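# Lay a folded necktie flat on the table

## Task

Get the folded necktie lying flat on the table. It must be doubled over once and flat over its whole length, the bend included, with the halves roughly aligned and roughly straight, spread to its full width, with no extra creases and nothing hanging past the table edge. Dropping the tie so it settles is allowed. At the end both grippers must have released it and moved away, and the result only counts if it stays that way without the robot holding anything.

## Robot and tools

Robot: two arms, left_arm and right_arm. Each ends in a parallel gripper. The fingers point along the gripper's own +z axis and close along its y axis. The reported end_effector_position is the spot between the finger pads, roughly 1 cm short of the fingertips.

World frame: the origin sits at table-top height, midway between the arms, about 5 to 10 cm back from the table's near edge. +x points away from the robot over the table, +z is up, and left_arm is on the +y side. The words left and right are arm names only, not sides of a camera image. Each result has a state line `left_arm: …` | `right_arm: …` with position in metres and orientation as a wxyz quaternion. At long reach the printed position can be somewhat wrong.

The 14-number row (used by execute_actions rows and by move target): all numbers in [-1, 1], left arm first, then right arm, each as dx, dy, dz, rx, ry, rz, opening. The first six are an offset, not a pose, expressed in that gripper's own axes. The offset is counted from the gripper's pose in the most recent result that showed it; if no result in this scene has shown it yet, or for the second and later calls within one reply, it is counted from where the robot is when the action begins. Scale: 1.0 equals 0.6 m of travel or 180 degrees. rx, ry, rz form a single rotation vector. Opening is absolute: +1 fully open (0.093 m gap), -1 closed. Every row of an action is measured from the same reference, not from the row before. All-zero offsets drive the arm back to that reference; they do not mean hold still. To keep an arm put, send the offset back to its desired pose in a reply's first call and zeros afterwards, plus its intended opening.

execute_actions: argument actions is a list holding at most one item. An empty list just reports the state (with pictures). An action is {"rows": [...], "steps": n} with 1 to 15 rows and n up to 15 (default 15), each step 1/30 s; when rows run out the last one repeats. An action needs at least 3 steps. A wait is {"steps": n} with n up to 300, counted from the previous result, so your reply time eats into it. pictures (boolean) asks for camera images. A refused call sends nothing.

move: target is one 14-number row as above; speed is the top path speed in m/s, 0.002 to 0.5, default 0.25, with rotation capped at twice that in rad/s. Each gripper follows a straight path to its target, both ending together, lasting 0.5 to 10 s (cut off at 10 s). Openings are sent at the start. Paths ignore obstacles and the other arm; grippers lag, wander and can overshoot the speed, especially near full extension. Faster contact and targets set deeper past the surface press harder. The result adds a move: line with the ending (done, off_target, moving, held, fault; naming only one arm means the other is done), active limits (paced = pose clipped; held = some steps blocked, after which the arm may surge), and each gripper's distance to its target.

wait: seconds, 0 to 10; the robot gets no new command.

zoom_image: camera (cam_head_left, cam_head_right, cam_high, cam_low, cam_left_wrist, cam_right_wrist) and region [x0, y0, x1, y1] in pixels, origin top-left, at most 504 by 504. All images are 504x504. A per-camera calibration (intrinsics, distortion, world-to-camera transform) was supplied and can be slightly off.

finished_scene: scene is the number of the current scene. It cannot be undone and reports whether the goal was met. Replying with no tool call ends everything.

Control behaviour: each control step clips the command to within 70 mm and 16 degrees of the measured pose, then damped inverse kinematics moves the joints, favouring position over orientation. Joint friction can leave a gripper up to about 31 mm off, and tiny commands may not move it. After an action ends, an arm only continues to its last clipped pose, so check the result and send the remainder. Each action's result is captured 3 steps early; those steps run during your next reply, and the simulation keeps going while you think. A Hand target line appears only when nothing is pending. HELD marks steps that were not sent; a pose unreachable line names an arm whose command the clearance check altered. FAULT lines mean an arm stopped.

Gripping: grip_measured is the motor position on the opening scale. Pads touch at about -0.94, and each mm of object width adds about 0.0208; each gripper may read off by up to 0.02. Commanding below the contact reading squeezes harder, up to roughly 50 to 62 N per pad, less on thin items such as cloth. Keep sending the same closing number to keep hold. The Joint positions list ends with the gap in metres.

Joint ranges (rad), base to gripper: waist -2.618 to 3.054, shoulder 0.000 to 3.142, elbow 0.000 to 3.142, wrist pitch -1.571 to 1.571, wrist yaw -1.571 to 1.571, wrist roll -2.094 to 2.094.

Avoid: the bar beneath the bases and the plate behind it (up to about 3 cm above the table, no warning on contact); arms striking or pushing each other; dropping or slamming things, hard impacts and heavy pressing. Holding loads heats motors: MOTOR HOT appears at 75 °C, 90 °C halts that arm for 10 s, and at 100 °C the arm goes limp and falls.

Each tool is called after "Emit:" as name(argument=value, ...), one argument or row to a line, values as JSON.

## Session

Emit:
execute_actions(
  actions=[],
)

Scene clock: 0.00 s of 7800.00 s.
left_arm: end_effector_position=(+0.3701, +0.3130, +0.3990) grip_measured=+0.987 end_effector_quat_wxyz=(+0.716, -0.038, +0.698, +0.001) | right_arm: end_effector_position=(+0.3792, -0.3434, +0.3796) grip_measured=+0.981 end_effector_quat_wxyz=(+0.701, +0.019, +0.713, -0.012)
Joint positions: left_arm=[-0.011  1.044  1.038  0.007 -0.016 -0.011  0.093] | right_arm=[-0.01   1.035  1.049 -0.004  0.012 -0.012  0.092]
Joint velocities: left_arm=[-0.002 -0.007 -0.002 -0.007 -0.037 -0.051  0.   ] | right_arm=[-0.012 -0.007 -0.002  0.022 -0.022  0.007  0.   ]
Joint torques (N m, as the arm reports them, + toward a larger angle): no reading
Motor temperatures (°C, as the motors report them): left_arm=[26 26 26 25 25 24] | right_arm=[25 30 27 28 24 26]
Hand target (left_arm): +0.370, +0.313, +0.399; +0.716, -0.038, +0.698, +0.001
Hand target (right_arm): +0.379, -0.343, +0.380; +0.701, +0.019, +0.713, -0.012

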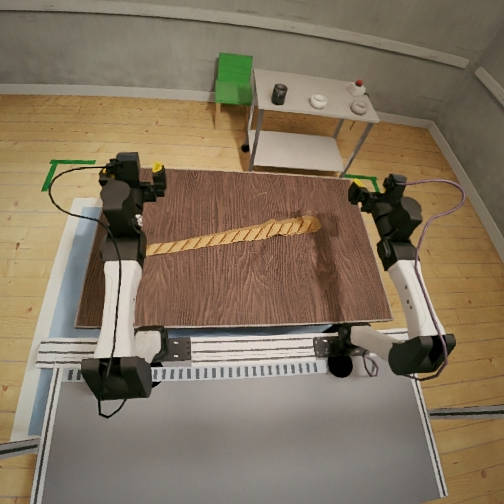

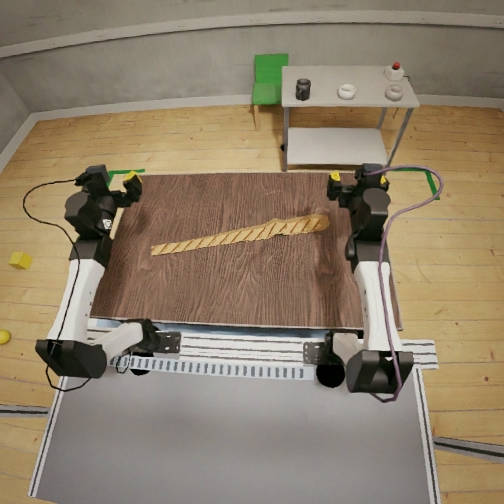

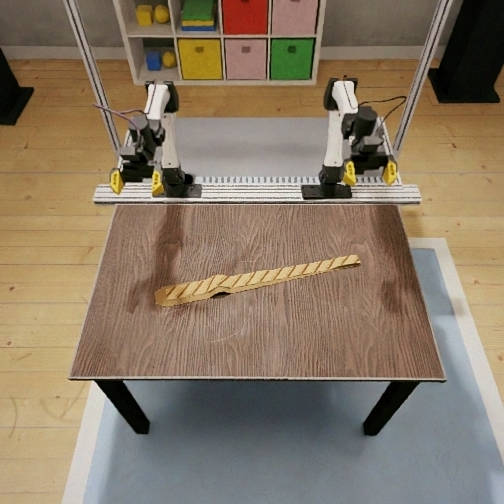

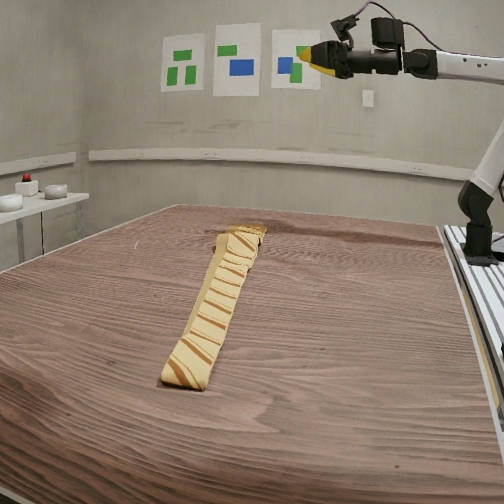

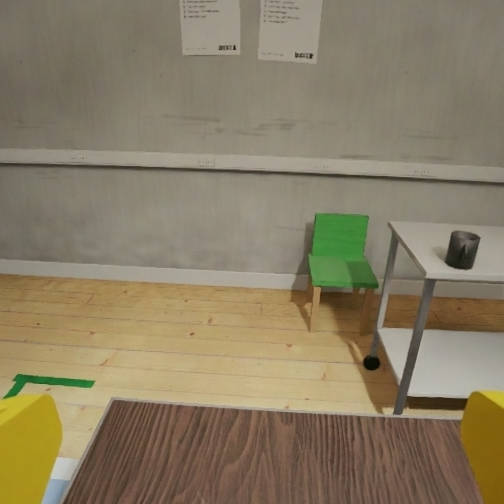

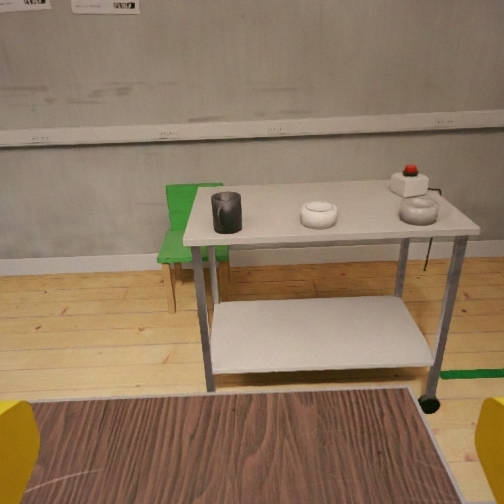

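Emit:
zoom_image(
  camera="cam_high",
  region=[140,230,270,330],
)

Emit:
zoom_image(
  camera="cam_high",
  region=[250,220,380,320],
)

Emit:
zoom_image(
  camera="cam_low",
  region=[130,200,330,400],
)

Emit:
zoom_image(
  camera="cam_head_right",
  region=[240,190,350,270],
)

Emit:
zoom_image(
  camera="cam_head_right",
  region=[140,200,250,280],
)

Region (140, 230, 270, 330) of cam_high's 504x504 image, scaled by 3.877, with more detail than that image has; it fills the top 388 rows of this view, and the rest is white.

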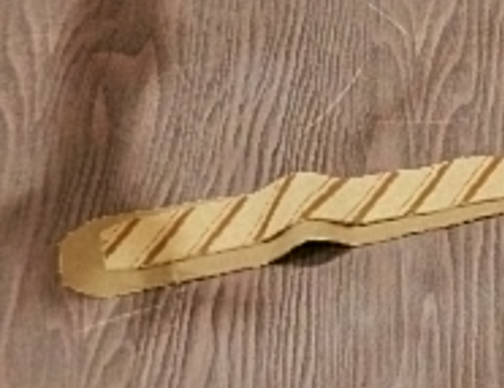

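Region (250, 220, 380, 320) of cam_high's 504x504 image, scaled by 3.877, with more detail than that image has; it fills the top 388 rows of this view, and the rest is white.

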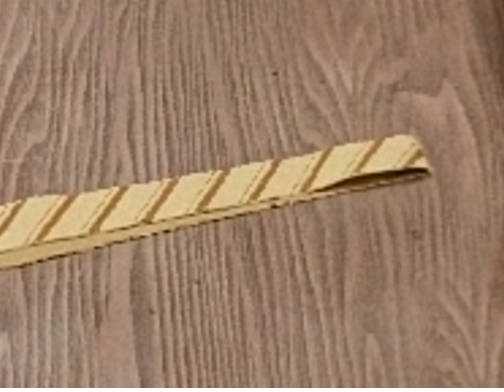

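Region (130, 200, 330, 400) of cam_low's 504x504 image, scaled by 2.520, with more detail than that image has.

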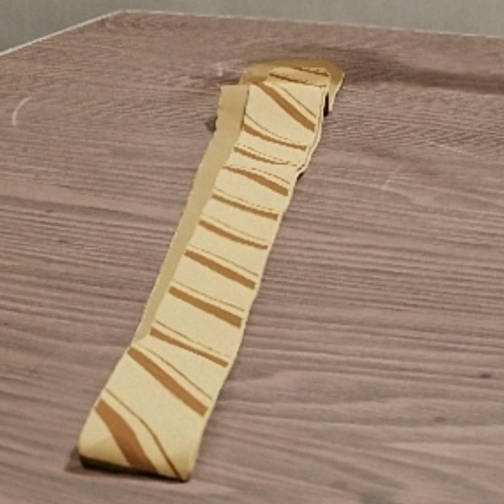

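Region (240, 190, 350, 270) of cam_head_right's 504x504 image, scaled by 4.582, with more detail than that image has; it fills the top 367 rows of this view, and the rest is white.

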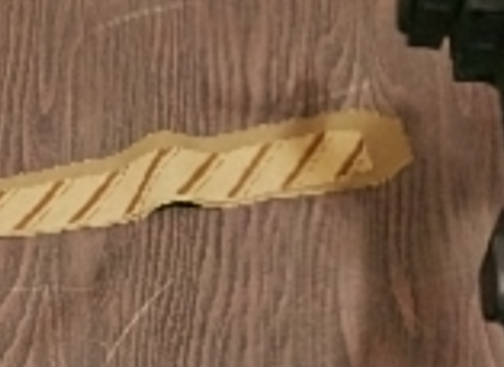

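Region (140, 200, 250, 280) of cam_head_right's 504x504 image, scaled by 4.582, with more detail than that image has; it fills the top 367 rows of this view, and the rest is white.

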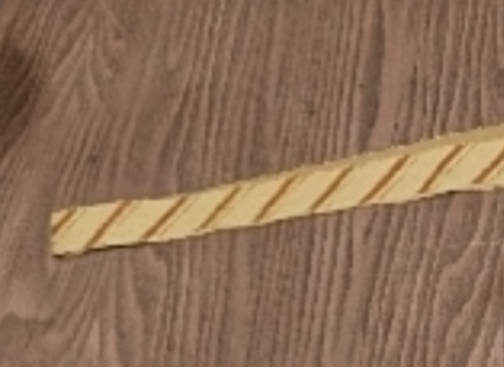

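Emit:
move(
  target=[0.5516,-0.3459,0.0296,0.3458,0.4235,0.359,0.2, 0.4925,0.3477,0.1163,-0.0637,0.4259,-0.0567,-0.93],
  speed=0.45,
)

Scene clock: 9.80 s of 7800.00 s.
left_arm: end_effector_position=(+0.4051, +0.0969, +0.0780) grip_measured=+0.202 end_effector_quat_wxyz=(-0.005, +0.627, +0.779, +0.010) | right_arm: end_effector_position=(+0.4537, -0.1386, +0.0845) grip_measured=-0.927 end_effector_quat_wxyz=(+0.107, -0.109, +0.988, +0.005)
Joint positions: left_arm=[-0.501  2.326  2.112 -1.402 -0.047  0.904  0.055] | right_arm=[ 0.437  2.248  2.109 -1.209  0.086  0.184  0.001]
Joint velocities: left_arm=[-0.012  0.007 -0.017  0.022 -0.007  0.037 -0.002] | right_arm=[-0.007  0.007  0.007 -0.037 -0.095 -0.212  0.002]
Joint torques (N m, as the arm reports them, + toward a larger angle): left_arm=[ -0.37 -12.99   9.1    0.08   0.     0.03] | right_arm=[  1.11 -14.23   7.96   0.62  -0.17   0.01]
Motor temperatures (°C, as the motors report them): left_arm=[26 27 27 27 25 24] | right_arm=[25 31 29 31 24 26]
Hand target (left_arm): +0.406, +0.093, +0.078; -0.005, +0.633, +0.774, +0.012
Hand target (right_arm): +0.451, -0.131, +0.089; +0.106, -0.112, +0.988, +0.013
Off the commanded pose (left_arm): 0.008 m, 1 deg.
Off the commanded pose (right_arm): 0.004 m, 1 deg.
Kept back: nothing.
After step 90, 3.70 s passed at rest.
move: done
camera_calibration (this result's frames):
cam_left_wrist: T_world_to_cam=[[-0.980173, -0.198131, -0.00206184, 0.41697], [-0.180315, 0.887627, 0.423799, -0.00458062], [-0.0821375, 0.415768, -0.905754, 0.142064], [0, 0, 0, 1]] pos_world=[0.419546, 0.0276149, 0.131476]
cam_right_wrist: T_world_to_cam=[[0.196844, -0.98041, 0.00703581, -0.225616], [-0.958365, -0.190894, 0.212358, 0.43032], [-0.206855, -0.0485443, -0.977167, 0.2523], [0, 0, 0, 1]] pos_world=[0.509004, -0.126803, 0.156744]

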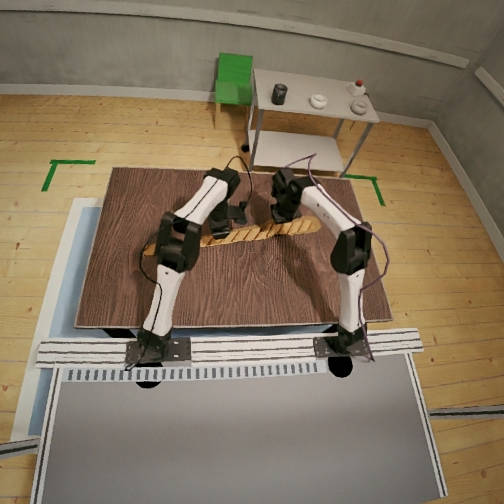

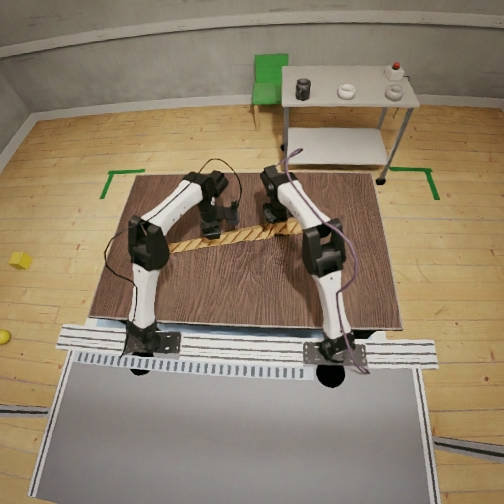

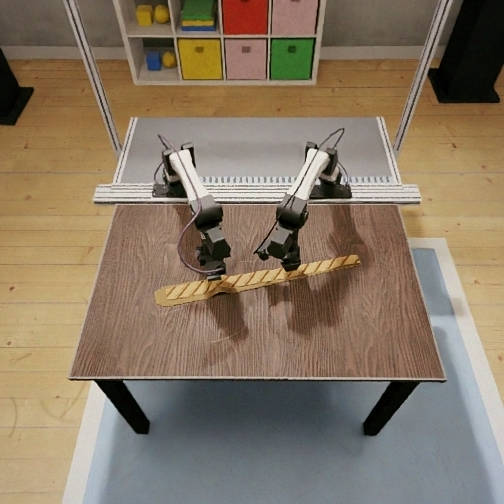

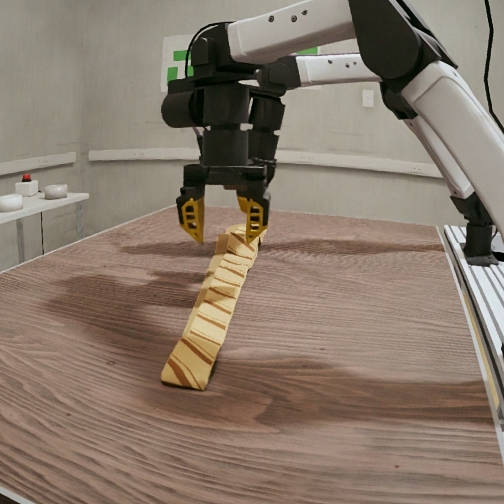

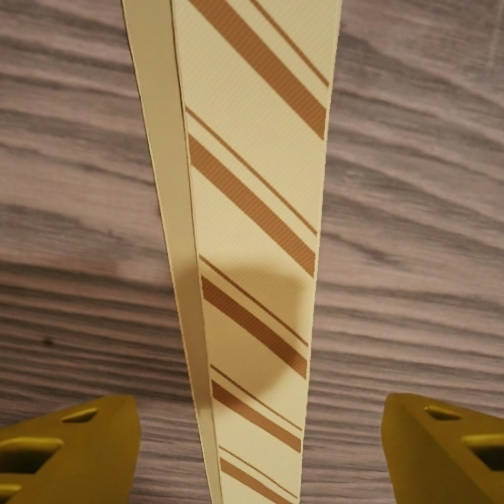

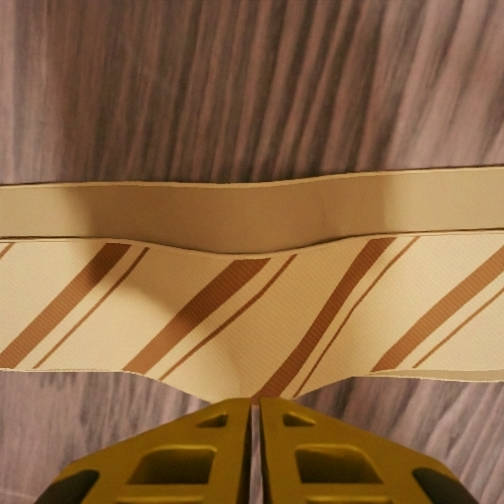

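Emit:
move(
  target=[0,0,0.085,0.008,0,0,0.17, 0,0.015,0.055,0,0,0,-0.93],
  speed=0.15,
)

Scene clock: 11.87 s of 7800.00 s.
left_arm: end_effector_position=(+0.4023, +0.0962, +0.0350) grip_measured=+0.172 end_effector_quat_wxyz=(-0.014, +0.628, +0.778, +0.005) | right_arm: end_effector_position=(+0.4603, -0.1346, +0.0550) grip_measured=-0.927 end_effector_quat_wxyz=(+0.105, -0.106, +0.989, +0.005)
Joint positions: left_arm=[-0.501  2.343  1.968 -1.263 -0.043  0.905  0.053] | right_arm=[ 0.437  2.286  2.058 -1.123  0.085  0.191  0.001]
Joint velocities: left_arm=[-0.007  0.002 -0.002  0.007  0.022 -0.022 -0.001] | right_arm=[-0.002 -0.002 -0.012 -0.022 -0.051 -0.051  0.001]
Joint torques (N m, as the arm reports them, + toward a larger angle): left_arm=[  0.96 -13.07   6.18   0.31   0.14   0.04] | right_arm=[  1.26 -14.7    5.88   0.83   0.     0.01]
Motor temperatures (°C, as the motors report them): left_arm=[26 28 28 27 25 24] | right_arm=[25 32 30 31 24 26]
Hand target (left_arm): +0.405, +0.098, +0.027; -0.013, +0.627, +0.779, +0.000
Hand target (right_arm): +0.459, -0.128, +0.052; +0.107, -0.109, +0.988, +0.005
Off the commanded pose (left_arm): 0.009 m, 1 deg.
Off the commanded pose (right_arm): 0.007 m, 0 deg.
Kept back: nothing.
move: done
camera_calibration (this result's frames):
cam_left_wrist: T_world_to_cam=[[-0.980345, -0.196592, 0.0166026, 0.413289], [-0.170312, 0.885762, 0.431764, 0.00961216], [-0.0995871, 0.42045, -0.901834, 0.109641], [0, 0, 0, 1]] pos_world=[0.417721, 0.0266366, 0.0878658]
cam_right_wrist: T_world_to_cam=[[0.190478, -0.981673, 0.00606029, -0.219967], [-0.958762, -0.184699, 0.216012, 0.444529], [-0.210933, -0.0469558, -0.976372, 0.227181], [0, 0, 0, 1]] pos_world=[0.516017, -0.123164, 0.127123]

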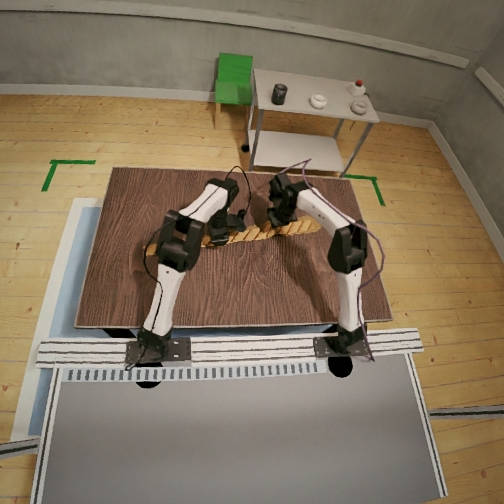

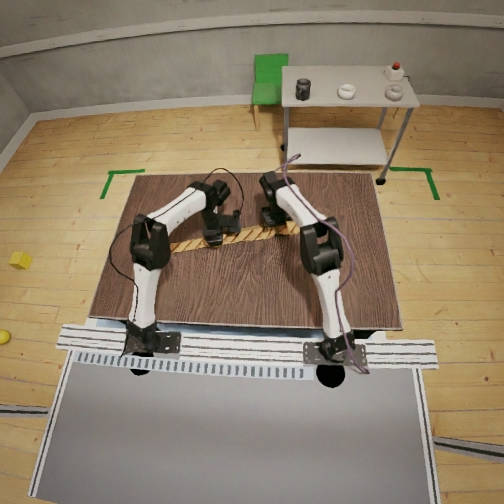

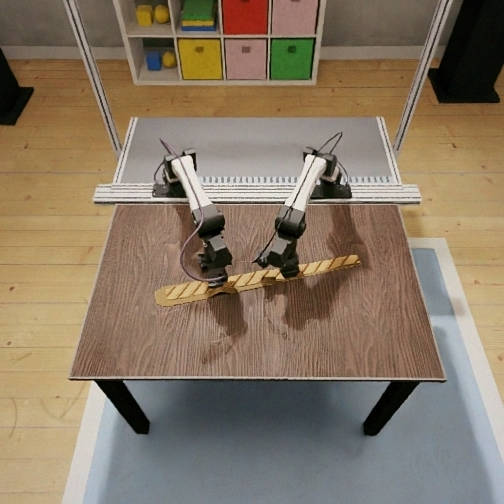

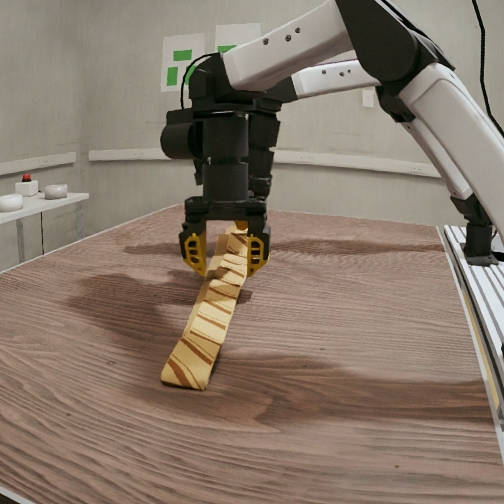

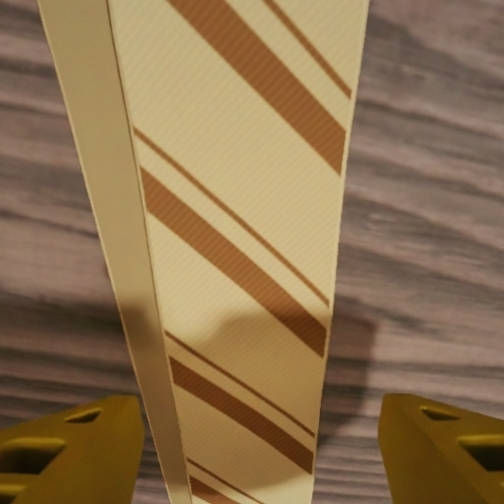

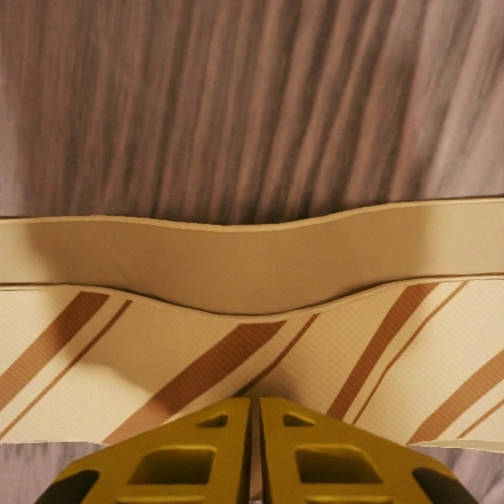

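Emit:
move(
  target=[0,0.002,0.068,0,0,0,0.37, 0.013,0.008,0.082,0,0,0,-0.93],
  speed=0.05,
)

Scene clock: 13.47 s of 7800.00 s.
left_arm: end_effector_position=(+0.3999, +0.0970, +0.0139) grip_measured=+0.368 end_effector_quat_wxyz=(-0.014, +0.628, +0.778, +0.006) | right_arm: end_effector_position=(+0.4623, -0.1327, +0.0236) grip_measured=-0.927 end_effector_quat_wxyz=(+0.107, -0.105, +0.989, +0.005)
Joint positions: left_arm=[-0.501  2.343  1.884 -1.177 -0.044  0.906  0.063] | right_arm=[ 0.437  2.303  1.96  -1.003  0.086  0.191  0.001]
Joint velocities: left_arm=[-0.002 -0.002  0.007 -0.007 -0.007 -0.066  0.001] | right_arm=[-0.022  0.002 -0.012 -0.081 -0.007  0.022 -0.   ]
Joint torques (N m, as the arm reports them, + toward a larger angle): left_arm=[  0.59 -11.58   4.29   0.66   0.05   0.01] | right_arm=[  0.55 -13.12   4.06   1.15  -0.02   0.  ]
Motor temperatures (°C, as the motors report them): left_arm=[26 28 28 27 25 24] | right_arm=[25 33 30 31 24 26]
Hand target (left_arm): +0.402, +0.097, -0.005; -0.015, +0.628, +0.778, +0.005
Hand target (right_arm): +0.461, -0.130, +0.006; +0.104, -0.106, +0.989, +0.005
Off the commanded pose (left_arm): 0.020 m, 0 deg.
Off the commanded pose (right_arm): 0.019 m, 0 deg.
Kept back: nothing.
move: off_target (left_arm, right_arm)
camera_calibration (this result's frames):
cam_left_wrist: T_world_to_cam=[[-0.980447, -0.196235, 0.0147065, 0.411459], [-0.170789, 0.885669, 0.431765, 0.0178143], [-0.0977524, 0.420811, -0.901866, 0.0893143], [0, 0, 0, 1]] pos_world=[0.415186, 0.0273804, 0.0668069]
cam_right_wrist: T_world_to_cam=[[0.190222, -0.981727, 0.00532416, -0.218171], [-0.959806, -0.184829, 0.211212, 0.454173], [-0.206369, -0.0452874, -0.977426, 0.195121], [0, 0, 0, 1]] pos_world=[0.517686, -0.121404, 0.095951]

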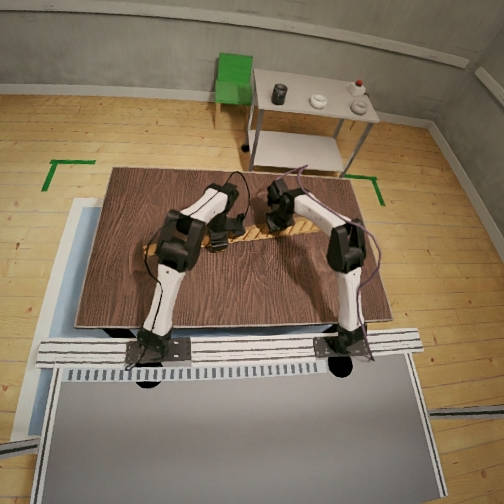

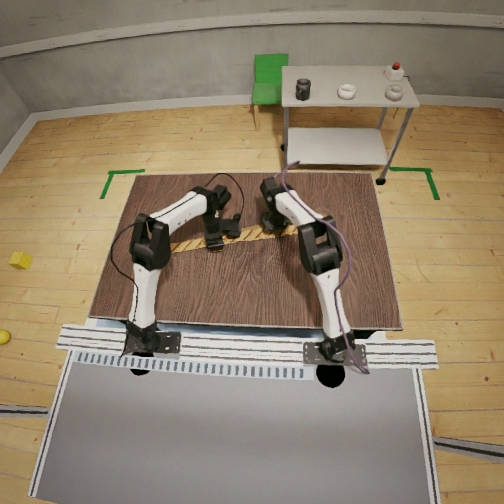

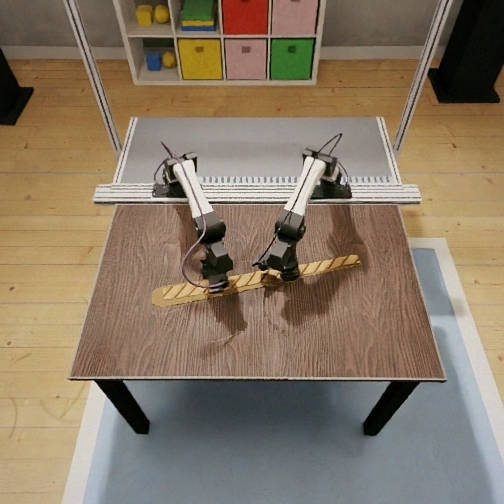

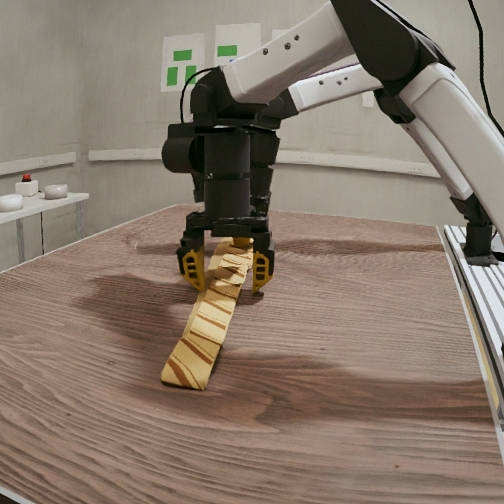

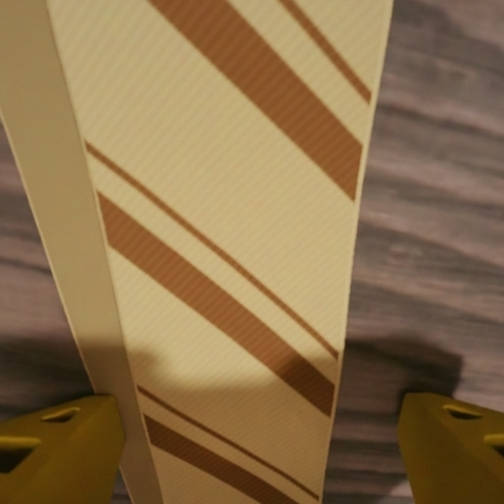

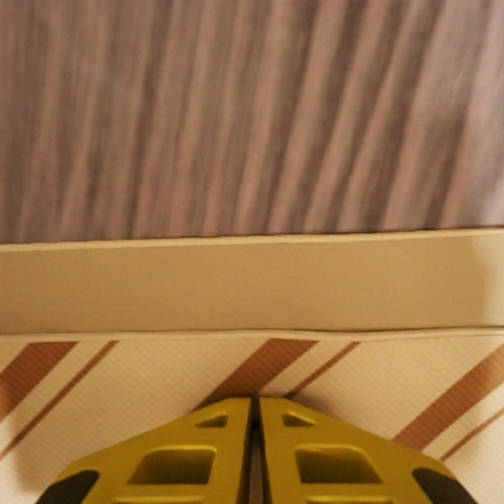

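Emit:
move(
  target=[0,0,0.033,0,0,0,0.37, -0.006,-0.055,0.024,0,0,0,-0.93],
  speed=0.04,
)

Emit:
zoom_image(
  camera="cam_high",
  region=[140,230,270,330],
)

Emit:
zoom_image(
  camera="cam_high",
  region=[250,220,380,320],
)

Scene clock: 14.83 s of 7800.00 s.
left_arm: end_effector_position=(+0.4005, +0.0968, +0.0136) grip_measured=+0.368 end_effector_quat_wxyz=(-0.007, +0.627, +0.779, +0.008) | right_arm: end_effector_position=(+0.4763, -0.1506, +0.0245) grip_measured=-0.927 end_effector_quat_wxyz=(+0.117, -0.109, +0.987, +0.020)
Joint positions: left_arm=[-0.501  2.331  1.863 -1.154 -0.045  0.906  0.063] | right_arm=[ 0.381  2.3    1.957 -0.972  0.048  0.131  0.001]
Joint velocities: left_arm=[ 0.002  0.002  0.002 -0.007 -0.007 -0.022 -0.   ] | right_arm=[ 0.002 -0.017  0.007 -0.007  0.022  0.037  0.   ]
Joint torques (N m, as the arm reports them, + toward a larger angle): left_arm=[  0.39 -11.61   4.26   0.57   0.03  -0.02] | right_arm=[ -1.38 -13.91   4.53   0.91   0.16  -0.13]
Motor temperatures (°C, as the motors report them): left_arm=[26 29 28 27 25 24] | right_arm=[25 34 30 31 24 26]
Hand target (left_arm): +0.399, +0.098, -0.005; -0.014, +0.628, +0.778, +0.006
Hand target (right_arm): +0.475, -0.164, +0.010; +0.106, -0.105, +0.989, +0.005
Off the commanded pose (left_arm): 0.019 m, 1 deg.
Off the commanded pose (right_arm): 0.019 m, 2 deg.
Kept back: nothing.
move: off_target (left_arm, right_arm)
camera_calibration (this result's frames):
cam_left_wrist: T_world_to_cam=[[-0.980492, -0.196529, 0.00353304, 0.412137], [-0.176464, 0.888021, 0.424593, 0.0203668], [-0.0865821, 0.415686, -0.905378, 0.0852007], [0, 0, 0, 1]] pos_world=[0.415067, 0.0274937, 0.0670351]
cam_right_wrist: T_world_to_cam=[[0.200289, -0.979489, -0.0220288, -0.24214], [-0.961115, -0.200796, 0.189578, 0.462786], [-0.190113, -0.0167983, -0.981618, 0.194756], [0, 0, 0, 1]] pos_world=[0.530314, -0.140977, 0.0981077]

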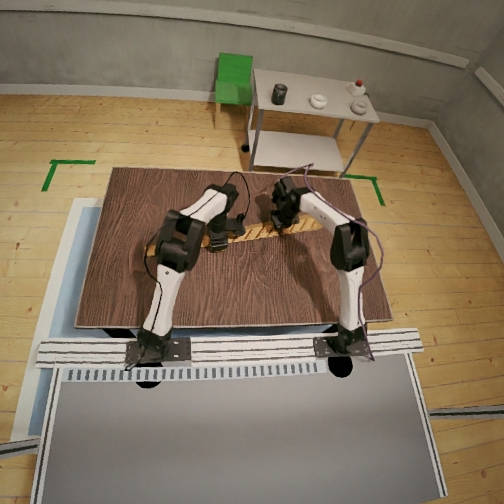

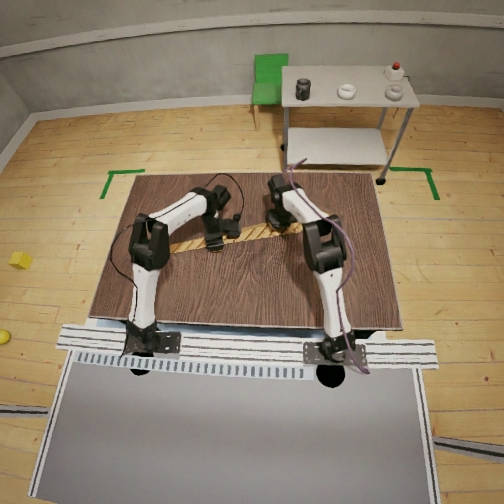

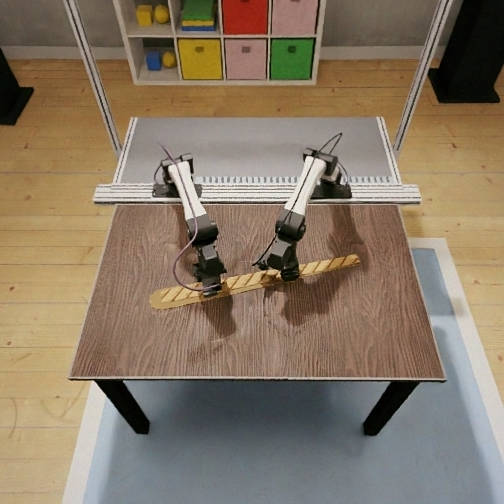

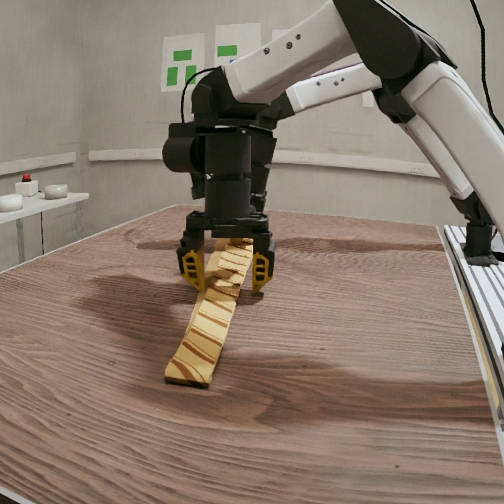

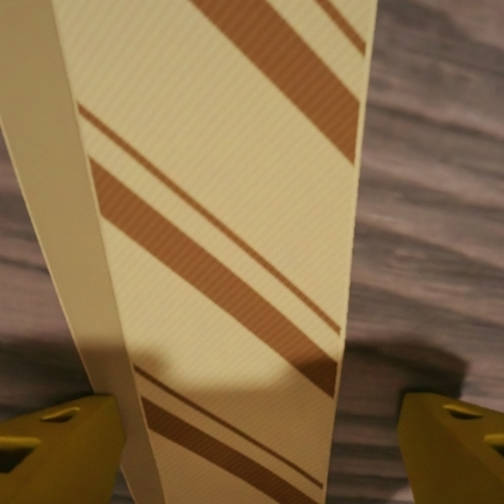

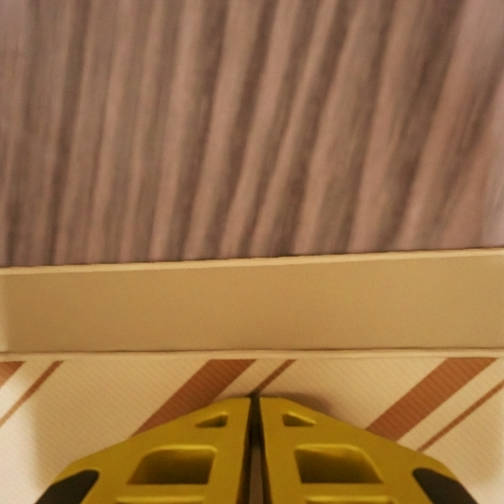

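Region (140, 230, 270, 330) of cam_high's 504x504 image, scaled by 3.877, with more detail than that image has; it fills the top 388 rows of this view, and the rest is white.

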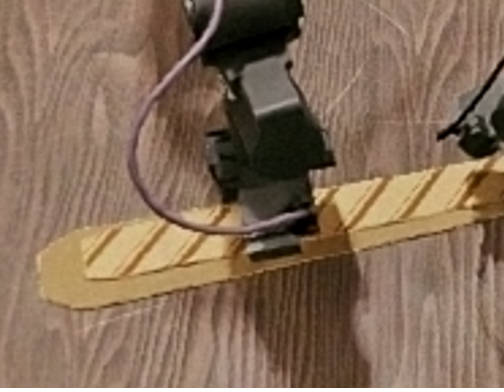

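Region (250, 220, 380, 320) of cam_high's 504x504 image, scaled by 3.877, with more detail than that image has; it fills the top 388 rows of this view, and the rest is white.

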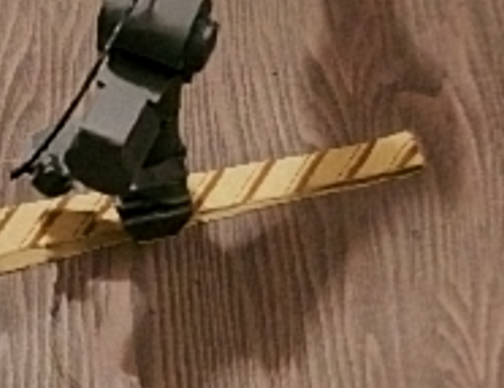

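Emit:
execute_actions(
  actions=[
    {"rows": [[0,0,0.03,0,0,0,0.37, -0.002,0,-0.01,0,0,0,-0.93],[0,0,0.03,0,0,0,0.37, -0.004,0,-0.018,0,0,0,-0.93],[0,0,0.03,0,0,0,0.37, -0.006,0,-0.026,0,0,0,-0.93],[0,0,0.03,0,0,0,0.37, -0.008,0,-0.034,0,0,0,-0.93],[0,0,0.03,0,0,0,0.37, -0.01,0,-0.041,0,0,0,-0.93],[0,0,0.03,0,0,0,0.37, -0.011,0,-0.046,0,0,0,-0.93]], "steps": 10},
  ],
)

Emit:
move(
  target=[0,0,0.03,0,0,0,0.37, 0.005,-0.324,-0.037,0.004,0,0,-0.93],
  speed=0.3,
)

Scene clock: 17.17 s of 7800.00 s.
left_arm: end_effector_position=(+0.4004, +0.0969, +0.0134) grip_measured=+0.368 end_effector_quat_wxyz=(-0.003, +0.627, +0.779, +0.009) | right_arm: end_effector_position=(+0.4771, -0.1503, +0.0378) grip_measured=-0.927 end_effector_quat_wxyz=(+0.116, -0.110, +0.987, +0.021)
Joint positions: left_arm=[-0.501  2.322  1.848 -1.139 -0.045  0.906  0.063] | right_arm=[ 0.381  2.3    2.009 -1.027  0.046  0.128  0.001]
Joint velocities: left_arm=[-0.012 -0.017 -0.012 -0.037  0.022 -0.022  0.001] | right_arm=[-0.032 -0.007  0.32  -0.198  0.007  0.022  0.001]
Joint torques (N m, as the arm reports them, + toward a larger angle): left_arm=[  0.36 -11.72   4.31   0.56   0.04  -0.03] | right_arm=[  0.1  -16.28   7.7    0.66  -0.03  -0.03]
Motor temperatures (°C, as the motors report them): left_arm=[26 29 28 27 25 24] | right_arm=[25 35 30 30 24 26]
Steps of this call (steps 1 to 63: nothing new was sent; steps 64 to 70: the first 7 steps of this action). Readings (end_effector_position):
64: left_arm (+0.4004, +0.0968, +0.0135) | right_arm (+0.4762, -0.1503, +0.0251)
65: left_arm (+0.4003, +0.0969, +0.0137) | right_arm (+0.4762, -0.1502, +0.0261)
67: left_arm (+0.4005, +0.0969, +0.0135) | right_arm (+0.4758, -0.1505, +0.0291)
70: the state above

Scene clock: 19.07 s of 7800.00 s.
left_arm: end_effector_position=(+0.4005, +0.0970, +0.0133) grip_measured=+0.368 end_effector_quat_wxyz=(+0.001, +0.627, +0.779, +0.010) | right_arm: end_effector_position=(+0.5063, -0.3514, +0.0552) grip_measured=-0.927 end_effector_quat_wxyz=(+0.107, -0.100, +0.989, +0.004)
Joint positions: left_arm=[-0.501  2.314  1.833 -1.124 -0.046  0.906  0.063] | right_arm=[-0.043  2.315  2.129 -1.146 -0.023 -0.266  0.001]
Joint velocities: left_arm=[-0.002 -0.007  0.002 -0.007 -0.037  0.022 -0.   ] | right_arm=[-0.007 -0.007  0.012 -0.081  0.051 -0.037 -0.001]
Joint torques (N m, as the arm reports them, + toward a larger angle): left_arm=[  0.38 -11.72   4.34   0.63   0.04  -0.03] | right_arm=[  1.04 -14.51   8.22   0.64  -0.27  -0.09]
Motor temperatures (°C, as the motors report them): left_arm=[26 30 28 27 25 24] | right_arm=[25 36 30 30 24 26]
Hand target (left_arm): +0.400, +0.097, -0.004; -0.004, +0.627, +0.779, +0.009
Hand target (right_arm): +0.508, -0.343, +0.059; +0.109, -0.110, +0.988, +0.011
Off your previous action's commanded pose (left_arm): 0.018 m, 0 deg at its last step (step 3 of this call).
Off your previous action's commanded pose (right_arm): 0.010 m, 0 deg at its last step (step 3 of this call).
Off the commanded pose (left_arm): 0.018 m, 0 deg.
Off the commanded pose (right_arm): 0.011 m, 2 deg.
Kept back: nothing.
move: off_target (left_arm, right_arm)
camera_calibration (this result's frames):
cam_left_wrist: T_world_to_cam=[[-0.980357, -0.196967, -0.010226, 0.412409], [-0.18326, 0.890514, 0.416414, 0.0229519], [-0.0729134, 0.410108, -0.909118, 0.0799587], [0, 0, 0, 1]] pos_world=[0.414344, 0.0280002, 0.0673516]
cam_right_wrist: T_world_to_cam=[[0.179481, -0.98374, 0.0065252, -0.436746], [-0.961817, -0.174081, 0.211194, 0.454093], [-0.206624, -0.0441815, -0.977422, 0.225738], [0, 0, 0, 1]] pos_world=[0.561786, -0.340623, 0.127589]

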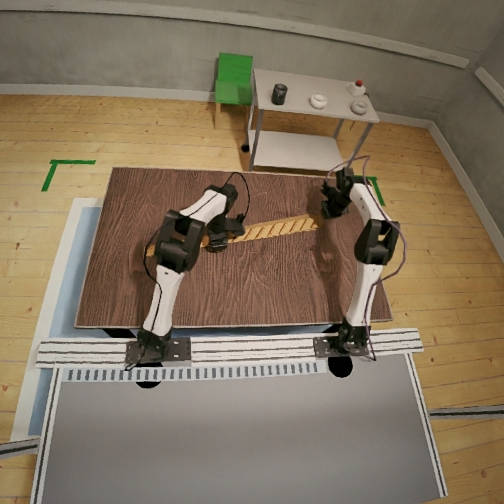

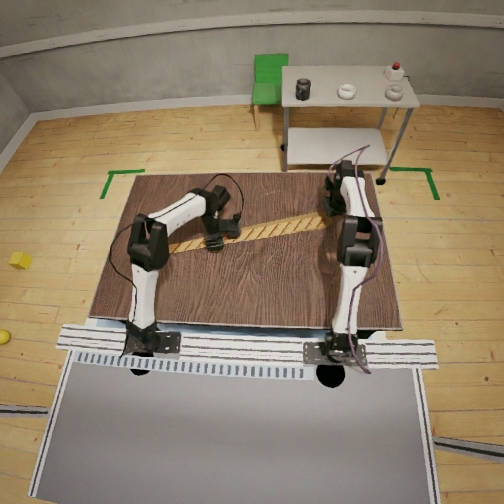

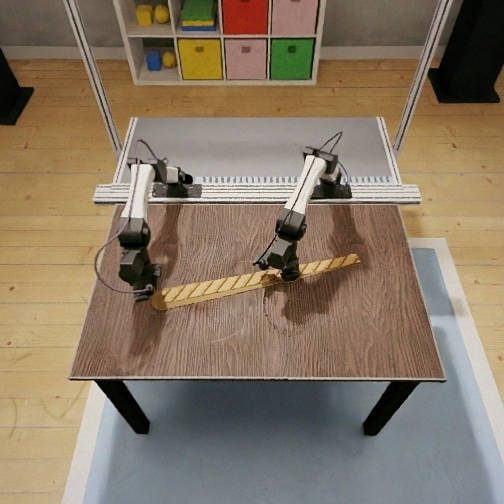

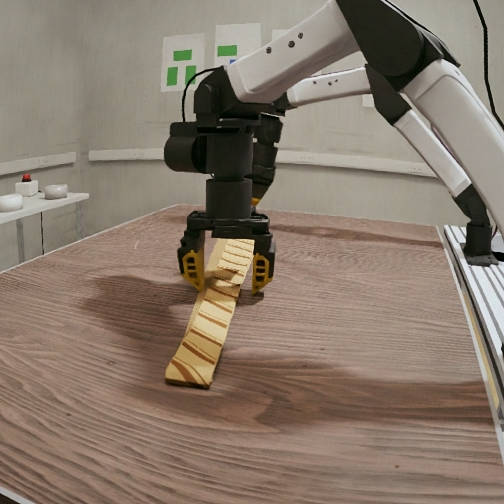

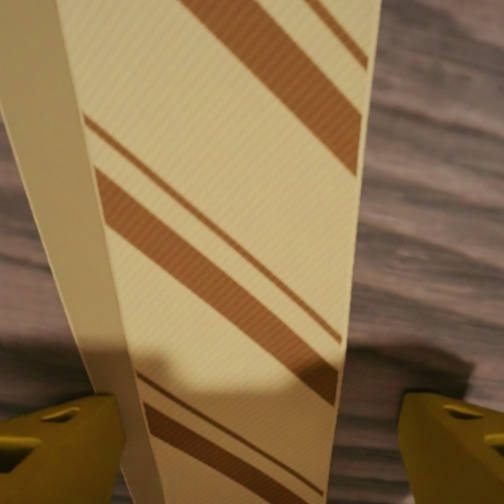

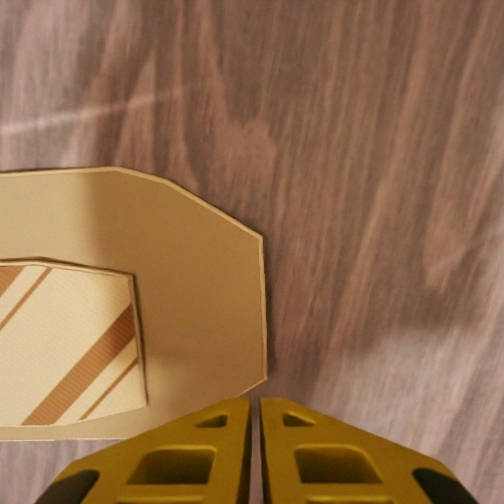

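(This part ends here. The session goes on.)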